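# Place the cart parcel into the gap in the row

## Task

On the desk, three parcels form a row with an empty space between two of them. Take the parcel that sits on the cart and set it down in that empty space, aligned with the row, oriented so the arrows printed on its sides point upward. The three parcels already on the desk must finish where they are now and still upright; slight shifts are acceptable. None of the parcels may end toppled or leaning, or the task fails. Finally open the gripper and withdraw the robot, since a result that stays in place only because the robot is holding it does not count.

## Robot and tools

Robot: a wheeled base that can only drive straight forward/back or spin in place (no sideways motion), carrying a lifting column with a head and two six-joint arms, each ending in a two-finger gripper. Shoulder height S = 0.90 m + column_m. Folded, as at the start, the robot is 0.73 m long, 0.62 m wide and S + 0.43 m tall, and its front lies 0.40 m ahead of the column.

Frames: the base frame sits on the floor under the column, midway between the drive wheels; x forward, y to the left, z up. left_hand and right_hand are reported in it: the point where the fingers meet (tips reach 8 mm further). The hand's z axis is the finger direction (quat_wxyz rotates (0,0,1) onto it) and its y axis runs along the opening. The odometry frame is the base frame as it was when the scene began.

execute_actions: arguments "actions" (a list holding one action, or empty to just read state and images) and "cameras" (names from cam_head_left, cam_head_right, cam_left_wrist, cam_right_wrist, nav_camera, all; omitted, null or ["all"] gives every camera, [] gives none). An action may hold:
- "base": exactly one relative move, measured from the last reported base position. translate_m is a distance in metres, positive forward, -3 to 3. rotate_rad is a turn in radians, positive counter-clockwise seen from above, -3.2 to 3.2.
- "joints": a single dictionary covering both arms, column and head, keyed by joint name, each value an absolute target. column_m 0 to 0.8 m; head_tilt_rad -0.61 to 1.308 (0 about level, positive tilts down); for each arm, left_/right_ joint1_rad -2.879 to 2.879, joint2_rad 0 to 3.141, joint3_rad 0 to 3.019, joint4_rad -1.692 to 1.57, joint5_rad -1.57 to 1.57 (positive swings the hand to the robot's right), joint6_rad -2.094 to 2.094 (positive rolls clockwise viewed from behind the hand); gripper_m 0 to 0.093 m, the fingertip gap.
- "speeds": optional caps for this action's base motion only, translate_m 0.05 to 0.8 m/s, rotate_rad 0.1 to 1 rad/s (defaults are the maxima). Arms are not slowed by it. A base move needing over 8.667 s is refused; any action lasts at most 15 s.
An unknown key or an out-of-range number rejects the whole call. Joints left out may keep driving toward older targets. All motions in an action start together.

Arm geometry: with joint1 at -1.57 (left) or 1.57 (right) and joints 5, 6 at 0, the arm works in a forward vertical plane 0.23 m beside the column. Let a = j2 - 0.35, b = 1.05 + j2 - j3, c = b - j4 (c = 1.57 means fingers pointing down). Hand distance ahead of the column = 0.12 + 0.39 sin a + 0.38 cos b + 0.25 cos c; height = S + 0.39 cos a - 0.38 sin b - 0.25 sin c. Example: joints 2, 3, 4 = 0.93, 0.78, 0.14 give 0.60 m ahead, 0.25 m under S. Expect the real hand up to 5 cm lower and nearer (about 12 cm with a heavy or distant load); trust left_hand/right_hand. Reach is roughly 1 m from the shoulder. A hand below 0.4 m height closer than 0.45 m ahead strikes the base housing. Fingers down, an arm carries up to about 2 kg at 0.6 m ahead and up to 1 kg at 0.8 m ahead.

Gripping: command an opening smaller than the object; "off_target" is then expected. A reported opening staying 0.002 m or more above the target means something is held. Fingers are 7 cm long; the hand body is 10 cm wide, 7 cm thick. Small changes (under ~0.03 rad, 0.08 for joints 2 and 3) may not move a joint at all; to touch gently, step about 0.05 rad per call from your previous target.

wait: "seconds" 0 to 10; nothing new is commanded; returns state and images.
zoom_image: "camera" plus "region" [x0, y0, x1, y1] in pixels of that camera's latest full image, origin top-left, at most 504 by 504.
finished_scene: "scene" is the number of the current scene; it ends it permanently and reports success.

Result lines: base_status and joint_status give how each motion ended: done, off_target (resting away from target, maybe still pushing), contact_stop (column or base only), time_out, not_followed (a safety check blocked an arm's targets, with a cause: line), limit_stop_at_motor_heat. If a call reports a stop, later motion calls in the same reply are skipped. on_its_own describes uncommanded behaviour; "held at" is a held target. joint_positions, motor_effort (wheels only, % of maximum, peak in brackets), joint torques per arm joint, base_odometry (wheel-based), base_tilt in degrees, wheel_motors_off. If turned_by_wheels and turned_by_imu disagree by over ~4% and at least 0.05 rad, the base slipped or hit something.

Cameras: head cameras sit 0.91 to 1.03 m + column_m up and look down by about head_tilt_rad; straight ahead may be up to 0.3 rad off the picture centre. Each wrist camera is 0.10 m behind the fingertip point, tilted 0.62 rad toward the hand's +x; picture right is the hand's -y, up is roughly -x; with fingers down and arm forward it looks down and back toward the robot. nav_camera is at the base front, 0.23 m up, looking forward.

Avoid: knocking over the standing parcels or dropping the carried one; the two arms colliding or pressing each other (a hard press ends the run); driving into furniture (a stalled wheel gives contact_stop, back off 0.05 m; sustained pushing cuts the wheel motors for 2 s); desk tops between 0.30 m high and more than 0.26 m below S can hit the column. The column refuses to descend after a hand touches down until raised 0.2 m. For a not_followed hold, move the offending joints at least 0.05 rad back. A blocked arm keeps pushing and heats its motor (warnings MOTOR HOT, then OVER-TEMPERATURE FAULT drops the arm); relieve it by sending its reported positions back as targets.

Each tool is called after "Emit:" as name([rows], argument=value, ...), one row to a line, values as JSON.

## Session

Emit:
execute_actions(actions=[])

Scene clock: 0.00 s.
Joint torques (N m, as the arm reports them, + toward a larger angle): no reading
base_odometry: x=+0.000 y=+0.000 heading=+0.000 (m, m, rad; odometry frame)
turned_by_wheels: +0.000 (rad since the last result)
turned_by_imu: +0.000 (rad since the last result)
base_tilt: forward=+0.1 right=-0.1 (deg)
base_status: not commanded
joint_positions: column_m=+0.557 head_tilt_rad=+0.895 left_joint1_rad=-1.571 left_joint2_rad=+0.873 left_joint3_rad=+0.364 left_joint4_rad=-0.921 left_joint5_rad=-0.027 left_joint6_rad=+0.029 left_gripper_m=+0.095 right_joint1_rad=+1.573 right_joint2_rad=+0.900 right_joint3_rad=+0.419 right_joint4_rad=-0.902 right_joint5_rad=+0.054 right_joint6_rad=+0.041 right_gripper_m=+0.094
joint_status: not commanded
wheel_motors_off: 0
motor_effort: left_wheel=+4 right_wheel=+2 (%)
left_hand: x=+0.1295 y=+0.2291 z=+1.2583 quat_wxyz=(+0.438, -0.019, -0.899, -0.006) (m; base frame)
right_hand: x=+0.1564 y=-0.2343 z=+1.2444 quat_wxyz=(+0.416, -0.007, -0.909, +0.033) (m; base frame)
pictures: cam_head_left, cam_head_right, cam_left_wrist, cam_right_wrist, nav_camera
Images, in order (width x height): cam_head_left 896x504, cam_head_right 896x504, cam_left_wrist 504x504, cam_right_wrist 504x504, nav_camera 896x504.

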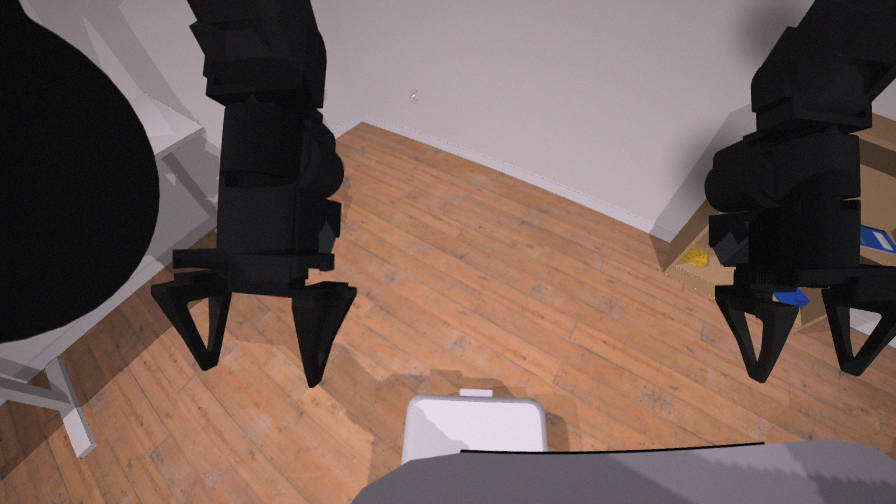

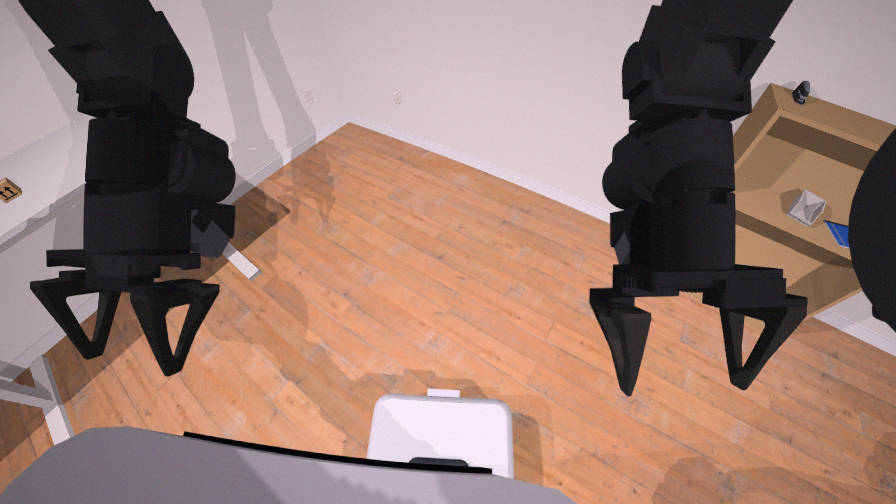

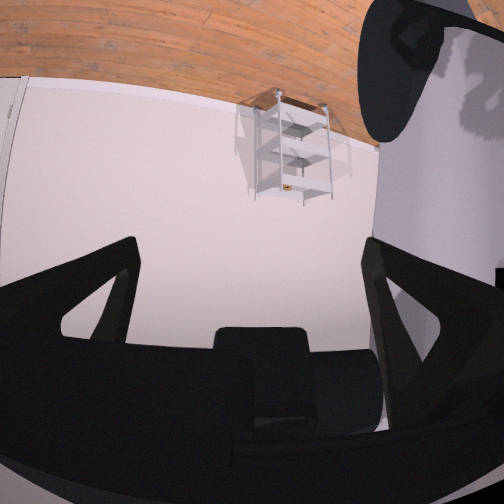

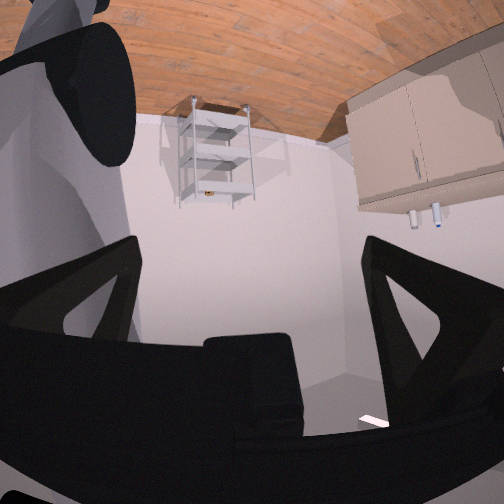

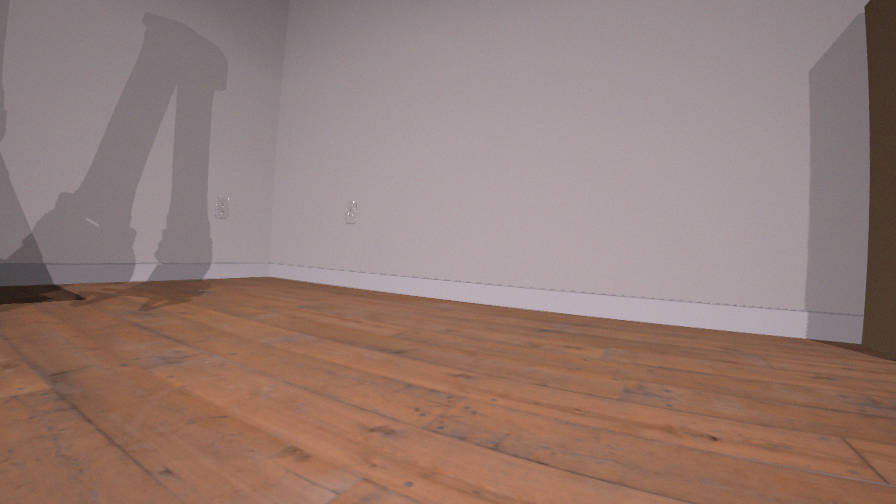

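The cart is behind. I'll turn left, looking at the desk on the way.

Emit:
execute_actions([
  {"base":{"rotate_rad":1.0},"joints":{"head_tilt_rad":0.55}},
], cameras=["cam_head_left","nav_camera"])

Emit:
execute_actions([
  {"base":{"rotate_rad":2.14}},
], cameras=["cam_head_left","nav_camera"])

Scene clock: 4.17 s.
Joint torques (N m, as the arm reports them, + toward a larger angle): left_arm=[-0.05 -7.23 -0.91 -1.61 -0.15  0.05] | right_arm=[ -0.6  -10.12  -1.01  -1.08   0.     0.15]
base_odometry: x=+0.000 y=+0.000 heading=+0.999 (m, m, rad; odometry frame)
turned_by_wheels: +0.999 (rad since the last result)
turned_by_imu: +0.983 (rad since the last result)
base_tilt: forward=+0.1 right=+0.0 (deg)
base_status: done
joint_positions: column_m=+0.557 head_tilt_rad=+0.568 left_joint1_rad=-1.571 left_joint2_rad=+0.873 left_joint3_rad=+0.364 left_joint4_rad=-0.921 left_joint5_rad=-0.027 left_joint6_rad=+0.029 left_gripper_m=+0.095 right_joint1_rad=+1.573 right_joint2_rad=+0.900 right_joint3_rad=+0.419 right_joint4_rad=-0.902 right_joint5_rad=+0.054 right_joint6_rad=+0.041 right_gripper_m=+0.094
joint_status: all done
wheel_motors_off: 0
motor_effort: left_wheel=-4(38) right_wheel=+4(31) (%)
left_hand: x=+0.1295 y=+0.2291 z=+1.2583 quat_wxyz=(+0.438, -0.019, -0.899, -0.006) (m; base frame)
right_hand: x=+0.1564 y=-0.2343 z=+1.2444 quat_wxyz=(+0.416, -0.007, -0.909, +0.033) (m; base frame)
pictures: cam_head_left, nav_camera
Images, in order (width x height): cam_head_left 896x504, nav_camera 896x504.

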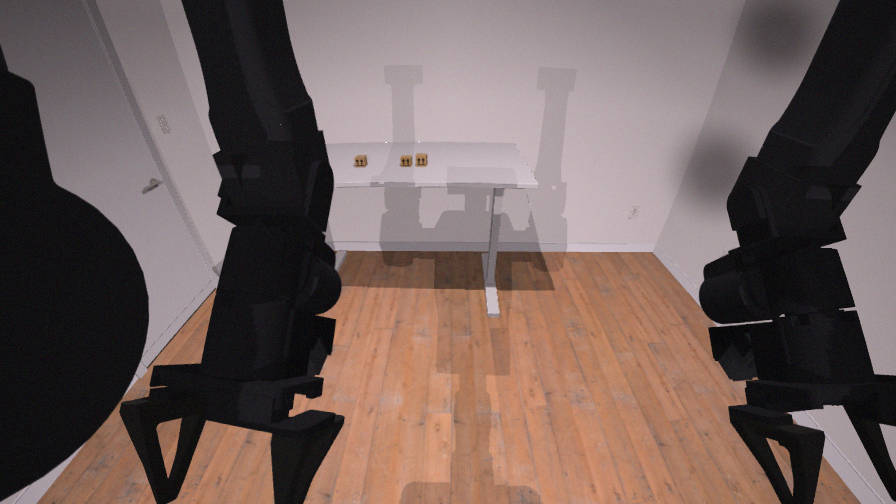

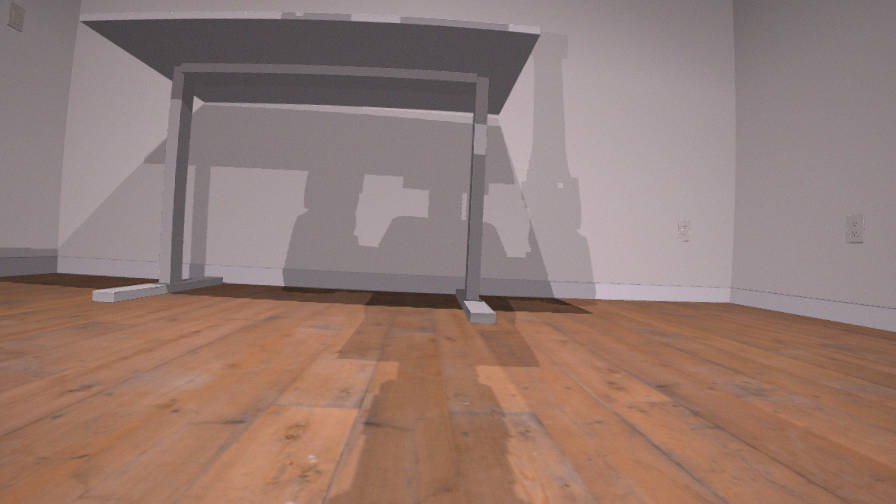

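Scene clock: 7.87 s.
Joint torques (N m, as the arm reports them, + toward a larger angle): left_arm=[-0.18 -7.08 -0.69 -1.55 -0.14  0.05] | right_arm=[-0.46 -9.54 -1.04 -1.27  0.03  0.11]
base_odometry: x=+0.000 y=+0.000 heading=+3.138 (m, m, rad; odometry frame)
turned_by_wheels: +2.139 (rad since the last result)
turned_by_imu: +2.110 (rad since the last result)
base_tilt: forward=+0.0 right=+0.0 (deg)
base_status: done
joint_positions: column_m=+0.557 head_tilt_rad=+0.568 left_joint1_rad=-1.571 left_joint2_rad=+0.873 left_joint3_rad=+0.364 left_joint4_rad=-0.921 left_joint5_rad=-0.027 left_joint6_rad=+0.029 left_gripper_m=+0.095 right_joint1_rad=+1.573 right_joint2_rad=+0.900 right_joint3_rad=+0.419 right_joint4_rad=-0.902 right_joint5_rad=+0.054 right_joint6_rad=+0.041 right_gripper_m=+0.094
joint_status: not commanded
wheel_motors_off: 0
motor_effort: left_wheel=-4(22) right_wheel=+4(25) (%)
left_hand: x=+0.1295 y=+0.2291 z=+1.2583 quat_wxyz=(+0.438, -0.019, -0.899, -0.006) (m; base frame)
right_hand: x=+0.1564 y=-0.2343 z=+1.2444 quat_wxyz=(+0.416, -0.007, -0.909, +0.033) (m; base frame)
pictures: cam_head_left, nav_camera
Images, in order (width x height): cam_head_left 896x504, nav_camera 896x504.

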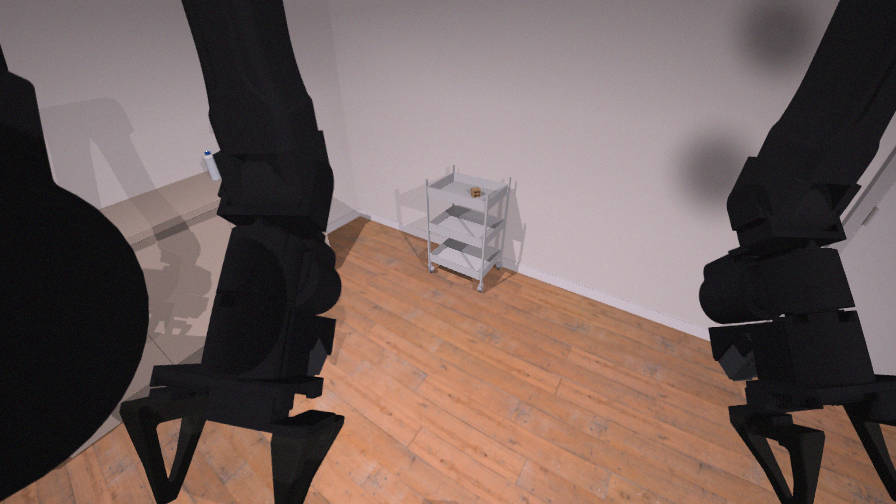

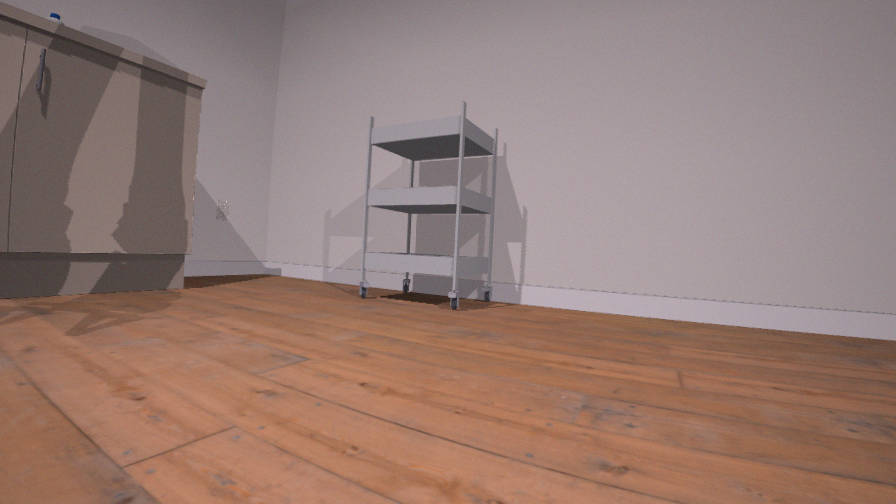

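Emit:
execute_actions([
  {"base":{"rotate_rad":0.13}},
], cameras=[])

Emit:
execute_actions([
  {"base":{"translate_m":1.3},"joints":{"head_tilt_rad":0.8,"right_joint2_rad":1.35,"right_joint3_rad":1.45,"right_joint4_rad":-0.6,"right_joint5_rad":0,"right_joint6_rad":0}},
])

Scene clock: 12.27 s.
Joint torques (N m, as the arm reports them, + toward a larger angle): left_arm=[-0.34 -6.89 -0.96 -1.65 -0.15  0.07] | right_arm=[ 0.25 -9.1  -1.06 -1.07 -0.01  0.15]
base_odometry: x=+0.000 y=+0.000 heading=-3.016 (m, m, rad; odometry frame)
turned_by_wheels: +0.129 (rad since the last result)
turned_by_imu: +0.128 (rad since the last result)
base_tilt: forward=-0.1 right=+0.0 (deg)
base_status: done
joint_positions: column_m=+0.557 head_tilt_rad=+0.568 left_joint1_rad=-1.571 left_joint2_rad=+0.873 left_joint3_rad=+0.364 left_joint4_rad=-0.921 left_joint5_rad=-0.027 left_joint6_rad=+0.029 left_gripper_m=+0.095 right_joint1_rad=+1.573 right_joint2_rad=+0.900 right_joint3_rad=+0.419 right_joint4_rad=-0.902 right_joint5_rad=+0.054 right_joint6_rad=+0.041 right_gripper_m=+0.094
joint_status: not commanded
wheel_motors_off: 0
motor_effort: left_wheel=-4(22) right_wheel=+5(27) (%)
left_hand: x=+0.1295 y=+0.2291 z=+1.2583 quat_wxyz=(+0.438, -0.019, -0.899, -0.006) (m; base frame)
right_hand: x=+0.1564 y=-0.2343 z=+1.2444 quat_wxyz=(+0.416, -0.007, -0.909, +0.033) (m; base frame)
pictures: none
No camera images: the call's "cameras" was empty. Leave "cameras" out to get every camera's image.

Scene clock: 16.10 s.
Joint torques (N m, as the arm reports them, + toward a larger angle): left_arm=[-0.18 -6.59 -0.96 -1.64 -0.13  0.04] | right_arm=[  0.   -21.73   7.02   0.54  -0.11   0.01]
base_odometry: x=-1.290 y=-0.164 heading=-3.016 (m, m, rad; odometry frame)
turned_by_wheels: +0.000 (rad since the last result)
turned_by_imu: +0.004 (rad since the last result)
base_tilt: forward=+0.0 right=+0.1 (deg)
base_status: done
joint_positions: column_m=+0.557 head_tilt_rad=+0.802 left_joint1_rad=-1.571 left_joint2_rad=+0.873 left_joint3_rad=+0.365 left_joint4_rad=-0.921 left_joint5_rad=-0.027 left_joint6_rad=+0.029 left_gripper_m=+0.095 right_joint1_rad=+1.573 right_joint2_rad=+1.344 right_joint3_rad=+1.438 right_joint4_rad=-0.605 right_joint5_rad=+0.002 right_joint6_rad=+0.011 right_gripper_m=+0.094
joint_status: all done
wheel_motors_off: 0
motor_effort: left_wheel=+0(37) right_wheel=+0(51) (%)
left_hand: x=+0.1303 y=+0.2291 z=+1.2580 quat_wxyz=(+0.437, -0.019, -0.899, -0.006) (m; base frame)
right_hand: x=+0.6712 y=-0.2245 z=+1.1102 quat_wxyz=(-0.006, -0.005, -1.000, +0.000) (m; base frame)
pictures: cam_head_left, cam_head_right, cam_left_wrist, cam_right_wrist, nav_camera
Images, in order (width x height): cam_head_left 896x504, cam_head_right 896x504, cam_left_wrist 504x504, cam_right_wrist 504x504, nav_camera 896x504.

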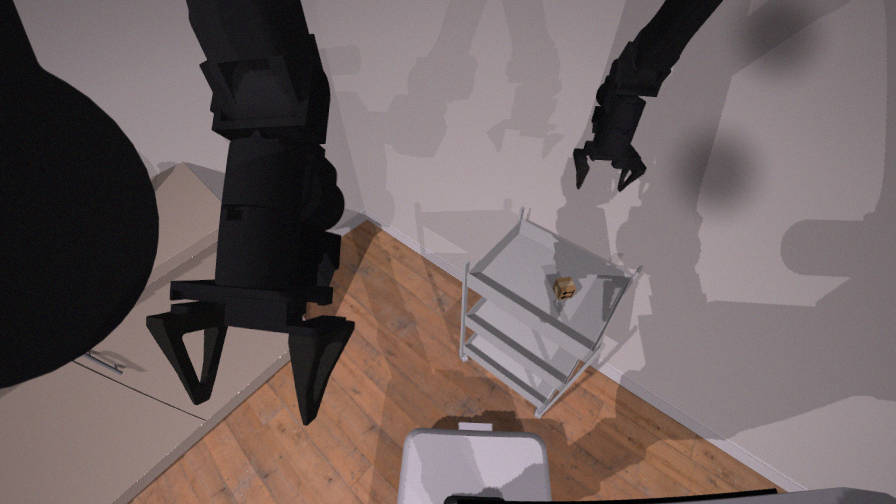

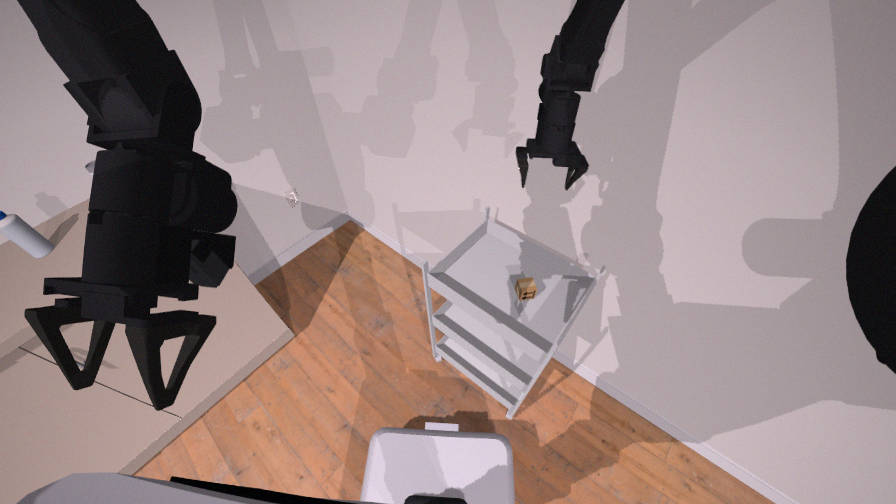

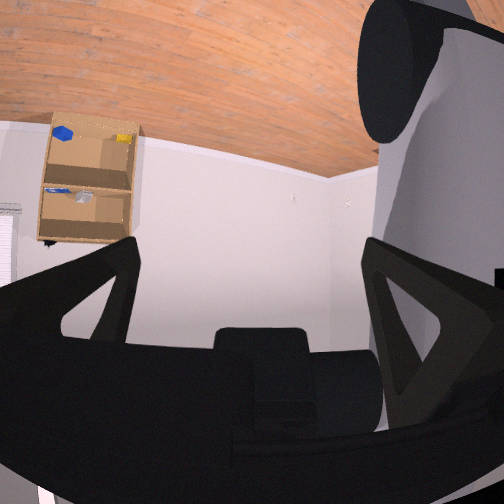

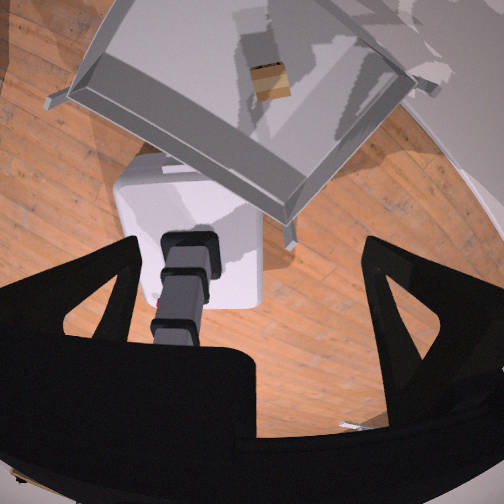

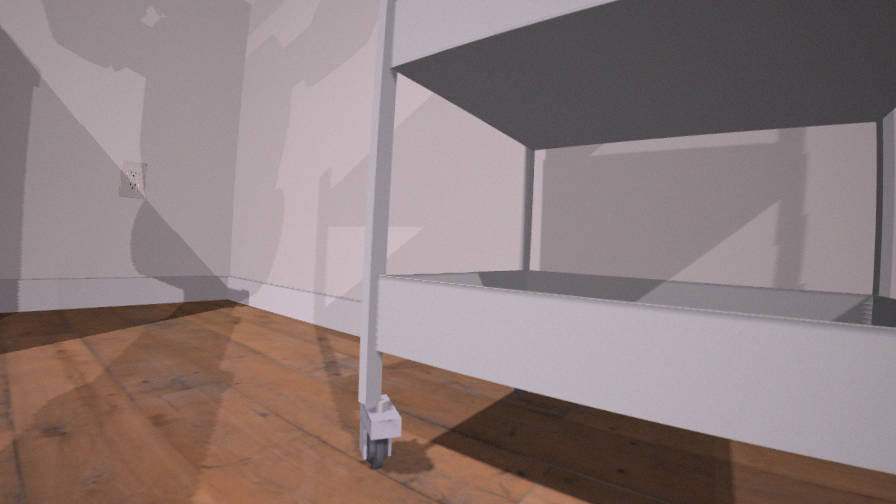

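Lucky; nearly above it.

Emit:
zoom_image(camera="cam_head_right", region=[495,265,555,310])

Emit:
execute_actions([
  {"joints":{"column_m":0.3,"right_joint6_rad":-0.14,"right_joint1_rad":1.52,"head_tilt_rad":0.7}},
], cameras=["cam_head_left","cam_head_right","cam_right_wrist"])

Region (495, 265, 555, 310) of cam_head_right's 896x504 image, scaled by 8.400, with more detail than that image has; it fills the top 378 rows of this view, and the rest is white.

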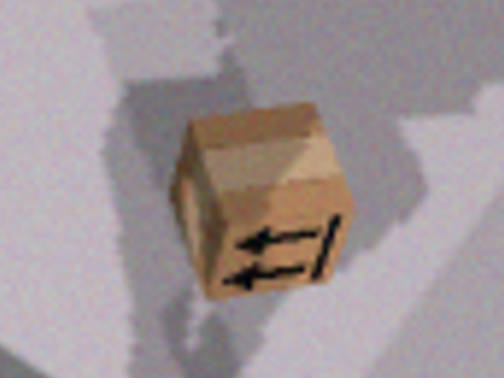

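Scene clock: 21.30 s.
Joint torques (N m, as the arm reports them, + toward a larger angle): left_arm=[-0.15 -7.03 -1.01 -1.64 -0.13  0.05] | right_arm=[ -0.64 -22.42   7.05   0.6   -0.05  -0.05]
base_odometry: x=-1.290 y=-0.164 heading=-3.016 (m, m, rad; odometry frame)
turned_by_wheels: +0.000 (rad since the last result)
turned_by_imu: +0.001 (rad since the last result)
base_tilt: forward=+0.0 right=+0.0 (deg)
base_status: not commanded
joint_positions: column_m=+0.300 head_tilt_rad=+0.717 left_joint1_rad=-1.571 left_joint2_rad=+0.873 left_joint3_rad=+0.365 left_joint4_rad=-0.921 left_joint5_rad=-0.027 left_joint6_rad=+0.029 left_gripper_m=+0.095 right_joint1_rad=+1.521 right_joint2_rad=+1.344 right_joint3_rad=+1.438 right_joint4_rad=-0.605 right_joint5_rad=+0.001 right_joint6_rad=-0.125 right_gripper_m=+0.094
joint_status: all done
wheel_motors_off: 0
motor_effort: left_wheel=+0(0) right_wheel=-1(1) (%)
left_hand: x=+0.1303 y=+0.2291 z=+1.0013 quat_wxyz=(+0.437, -0.019, -0.899, -0.006) (m; base frame)
right_hand: x=+0.6708 y=-0.2555 z=+0.8541 quat_wxyz=(-0.005, +0.050, -0.998, +0.022) (m; base frame)
pictures: cam_head_left, cam_head_right, cam_right_wrist
Images, in order (width x height): cam_head_left 896x504, cam_head_right 896x504, cam_right_wrist 504x504.

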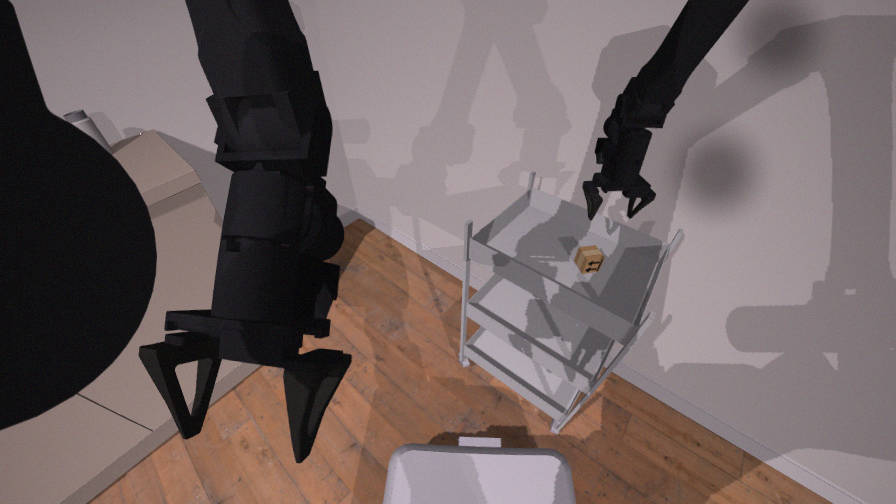

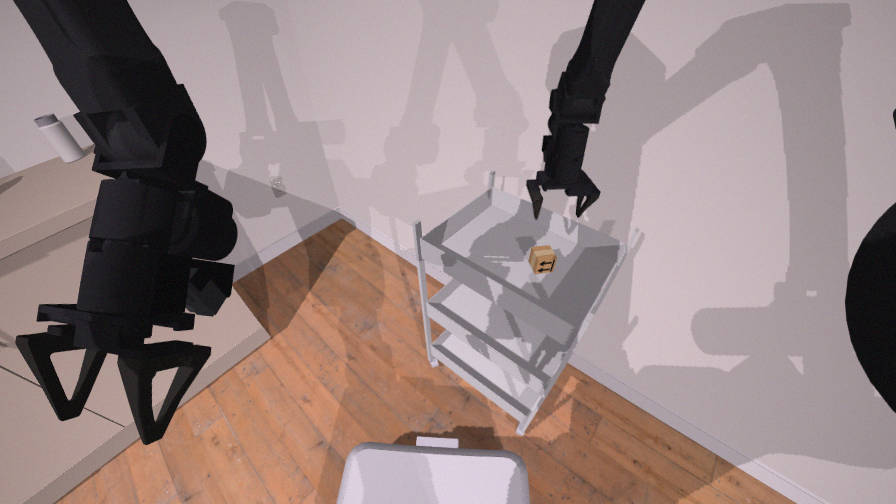

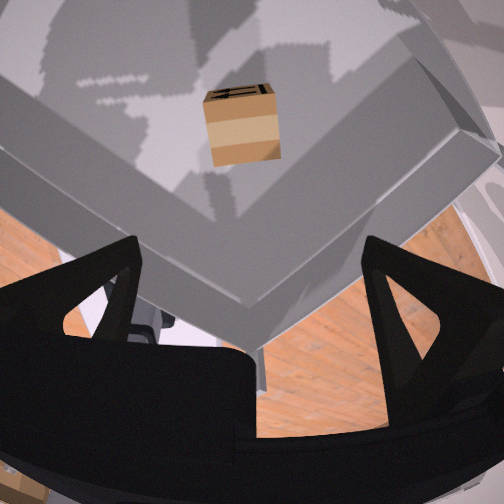

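Emit:
execute_actions([
  {"base":{"rotate_rad":0.09},"joints":{"column_m":0.22,"right_joint6_rad":-1.72,"right_joint5_rad":0.27,"right_joint4_rad":-0.57}},
], cameras=["cam_head_left","cam_head_right","cam_right_wrist"])

Scene clock: 26.90 s.
Joint torques (N m, as the arm reports them, + toward a larger angle): left_arm=[-0.25 -7.08 -0.9  -1.63 -0.12  0.03] | right_arm=[ -0.74 -21.99   6.9    0.86   0.23  -0.04]
base_odometry: x=-1.290 y=-0.164 heading=-2.927 (m, m, rad; odometry frame)
turned_by_wheels: +0.089 (rad since the last result)
turned_by_imu: +0.087 (rad since the last result)
base_tilt: forward=+0.0 right=+0.0 (deg)
base_status: done
joint_positions: column_m=+0.220 head_tilt_rad=+0.717 left_joint1_rad=-1.571 left_joint2_rad=+0.873 left_joint3_rad=+0.365 left_joint4_rad=-0.921 left_joint5_rad=-0.027 left_joint6_rad=+0.029 left_gripper_m=+0.095 right_joint1_rad=+1.521 right_joint2_rad=+1.344 right_joint3_rad=+1.438 right_joint4_rad=-0.579 right_joint5_rad=+0.267 right_joint6_rad=-1.706 right_gripper_m=+0.094
joint_status: all done
wheel_motors_off: 0
motor_effort: left_wheel=-2(36) right_wheel=+3(43) (%)
left_hand: x=+0.1301 y=+0.2291 z=+0.9213 quat_wxyz=(+0.437, -0.019, -0.899, -0.006) (m; base frame)
right_hand: x=+0.6759 y=-0.3004 z=+0.7823 quat_wxyz=(+0.105, +0.734, -0.661, +0.115) (m; base frame)
pictures: cam_head_left, cam_head_right, cam_right_wrist
Images, in order (width x height): cam_head_left 896x504, cam_head_right 896x504, cam_right_wrist 504x504.

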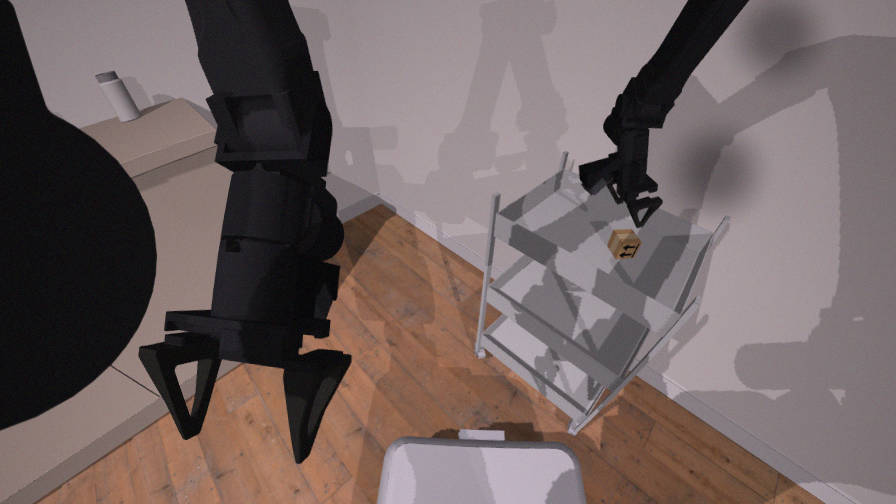

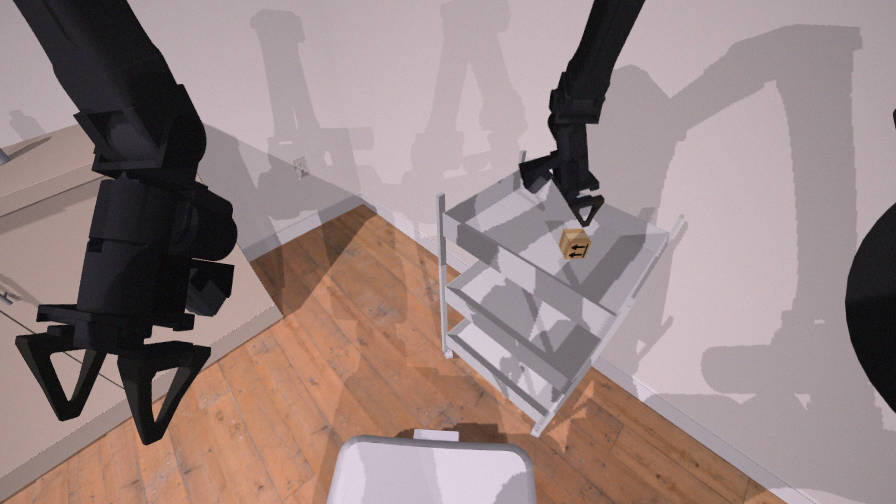

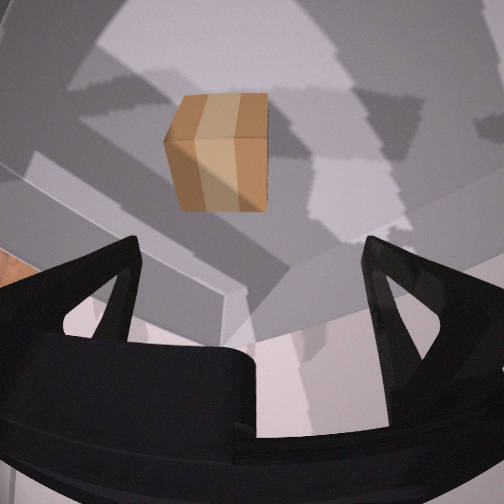

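Emit:
execute_actions([
  {"base":{"translate_m":-0.018},"joints":{"column_m":0.17}},
], cameras=["cam_head_right","cam_right_wrist"])

Emit:
zoom_image(camera="cam_head_right", region=[490,140,690,300])

Scene clock: 29.23 s.
Joint torques (N m, as the arm reports them, + toward a larger angle): left_arm=[-0.08 -6.83 -0.85 -1.58 -0.15  0.05] | right_arm=[ -1.05 -21.55   6.92   0.72   0.21  -0.05]
base_odometry: x=-1.272 y=-0.160 heading=-2.928 (m, m, rad; odometry frame)
turned_by_wheels: -0.001 (rad since the last result)
turned_by_imu: -0.001 (rad since the last result)
base_tilt: forward=+0.1 right=-0.1 (deg)
base_status: done
joint_positions: column_m=+0.170 head_tilt_rad=+0.716 left_joint1_rad=-1.571 left_joint2_rad=+0.872 left_joint3_rad=+0.363 left_joint4_rad=-0.921 left_joint5_rad=-0.027 left_joint6_rad=+0.029 left_gripper_m=+0.095 right_joint1_rad=+1.521 right_joint2_rad=+1.344 right_joint3_rad=+1.438 right_joint4_rad=-0.577 right_joint5_rad=+0.268 right_joint6_rad=-1.706 right_gripper_m=+0.094
joint_status: all done
wheel_motors_off: 0
motor_effort: left_wheel=-2(51) right_wheel=+2(31) (%)
left_hand: x=+0.1289 y=+0.2291 z=+0.8718 quat_wxyz=(+0.438, -0.019, -0.899, -0.006) (m; base frame)
right_hand: x=+0.6765 y=-0.3005 z=+0.7324 quat_wxyz=(+0.105, +0.734, -0.661, +0.116) (m; base frame)
pictures: cam_head_right, cam_right_wrist
Images, in order (width x height): cam_head_right 896x504, cam_right_wrist 504x504.

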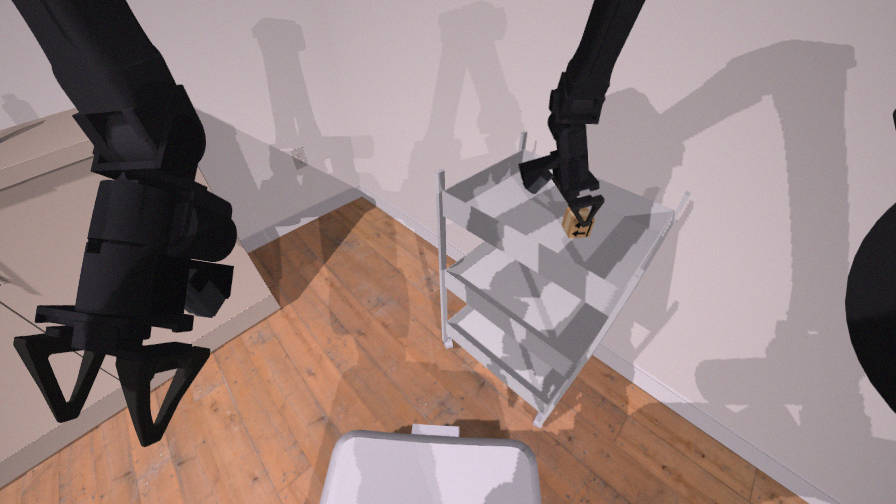

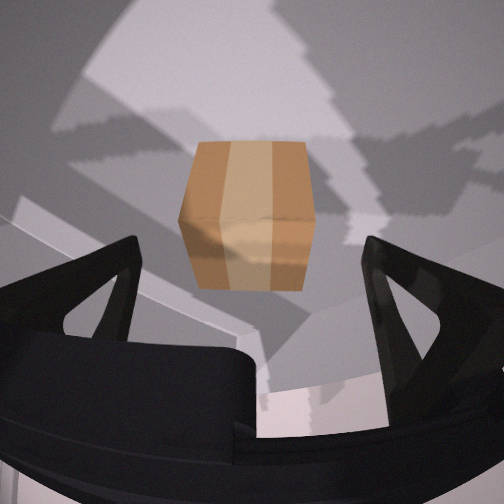

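Region (490, 140, 690, 300) of cam_head_right's 896x504 image, scaled by 2.520, with more detail than that image has; it fills the top 403 rows of this view, and the rest is white.

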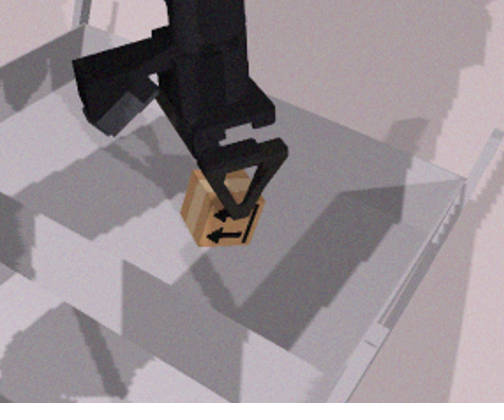

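Emit:
execute_actions([
  {"joints":{"column_m":0.138}},
], cameras=["cam_right_wrist"])

Emit:
execute_actions([
  {"joints":{"right_gripper_m":0.03}},
], cameras=["cam_head_right","cam_right_wrist"])

Emit:
zoom_image(camera="cam_head_right", region=[510,140,660,260])

Scene clock: 31.77 s.
Joint torques (N m, as the arm reports them, + toward a larger angle): left_arm=[-0.17 -7.14 -0.83 -1.6  -0.14  0.05] | right_arm=[ -0.83 -21.66   6.93   0.78   0.2   -0.02]
base_odometry: x=-1.272 y=-0.160 heading=-2.928 (m, m, rad; odometry frame)
turned_by_wheels: +0.000 (rad since the last result)
turned_by_imu: +0.000 (rad since the last result)
base_tilt: forward=-0.1 right=-0.2 (deg)
base_status: not commanded
joint_positions: column_m=+0.138 head_tilt_rad=+0.716 left_joint1_rad=-1.571 left_joint2_rad=+0.872 left_joint3_rad=+0.363 left_joint4_rad=-0.921 left_joint5_rad=-0.027 left_joint6_rad=+0.029 left_gripper_m=+0.095 right_joint1_rad=+1.521 right_joint2_rad=+1.344 right_joint3_rad=+1.438 right_joint4_rad=-0.577 right_joint5_rad=+0.268 right_joint6_rad=-1.706 right_gripper_m=+0.094
joint_status: all done
wheel_motors_off: 0
motor_effort: left_wheel=-2(2) right_wheel=+2(2) (%)
left_hand: x=+0.1289 y=+0.2291 z=+0.8398 quat_wxyz=(+0.438, -0.019, -0.899, -0.006) (m; base frame)
right_hand: x=+0.6765 y=-0.3005 z=+0.7004 quat_wxyz=(+0.105, +0.734, -0.661, +0.116) (m; base frame)
pictures: cam_right_wrist
Images, in order (width x height): cam_right_wrist 504x504.

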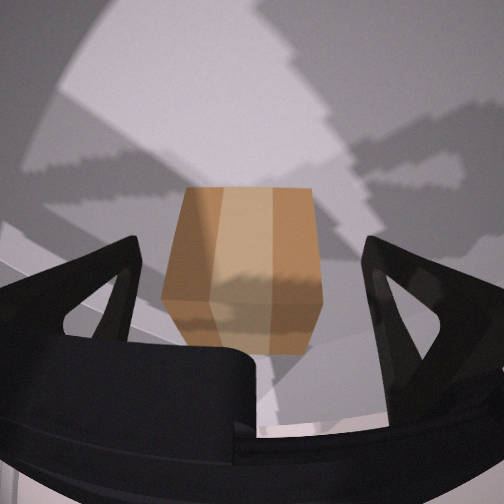

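Scene clock: 32.40 s.
Joint torques (N m, as the arm reports them, + toward a larger angle): left_arm=[-0.2  -6.98 -0.84 -1.62 -0.12  0.04] | right_arm=[ -0.59 -22.19   7.     0.75   0.18  -0.05]
base_odometry: x=-1.272 y=-0.160 heading=-2.928 (m, m, rad; odometry frame)
turned_by_wheels: +0.000 (rad since the last result)
turned_by_imu: +0.000 (rad since the last result)
base_tilt: forward=+0.1 right=+0.0 (deg)
base_status: not commanded
joint_positions: column_m=+0.138 head_tilt_rad=+0.716 left_joint1_rad=-1.571 left_joint2_rad=+0.872 left_joint3_rad=+0.363 left_joint4_rad=-0.921 left_joint5_rad=-0.027 left_joint6_rad=+0.029 left_gripper_m=+0.095 right_joint1_rad=+1.521 right_joint2_rad=+1.344 right_joint3_rad=+1.438 right_joint4_rad=-0.577 right_joint5_rad=+0.268 right_joint6_rad=-1.706 right_gripper_m=+0.049
joint_status: right_gripper_m off_target (ended at +0.049, target +0.030)
wheel_motors_off: 0
motor_effort: left_wheel=-2(2) right_wheel=+2(2) (%)
left_hand: x=+0.1289 y=+0.2291 z=+0.8398 quat_wxyz=(+0.438, -0.019, -0.899, -0.006) (m; base frame)
right_hand: x=+0.6765 y=-0.3005 z=+0.7004 quat_wxyz=(+0.105, +0.734, -0.661, +0.116) (m; base frame)
pictures: cam_head_right, cam_right_wrist
Images, in order (width x height): cam_head_right 896x504, cam_right_wrist 504x504.

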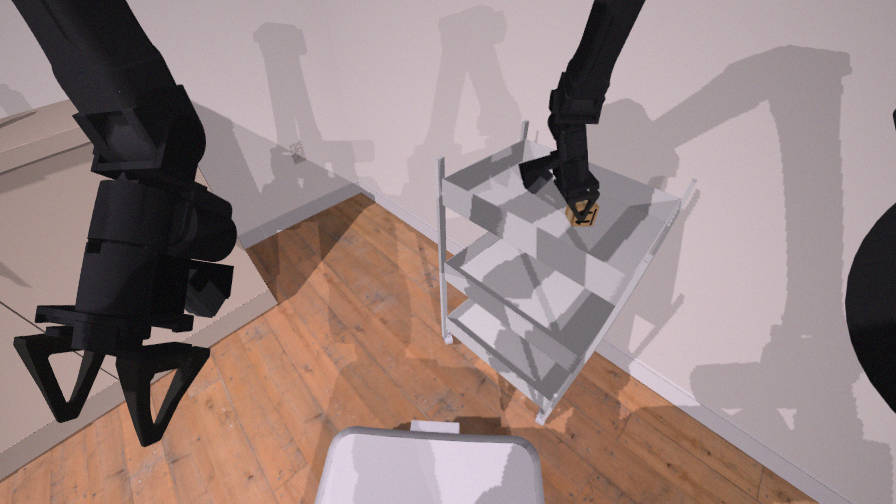

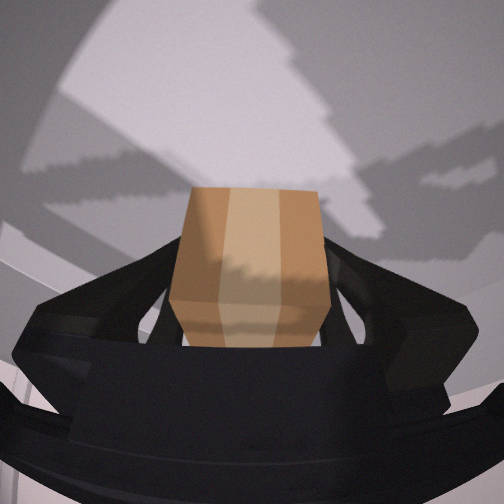

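Region (510, 140, 660, 260) of cam_head_right's 896x504 image, scaled by 3.360, with more detail than that image has; it fills the top 403 rows of this view, and the rest is white.

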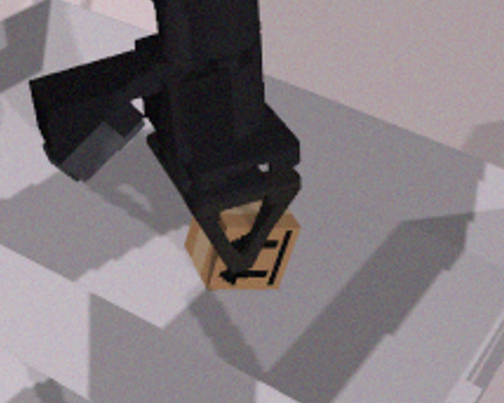

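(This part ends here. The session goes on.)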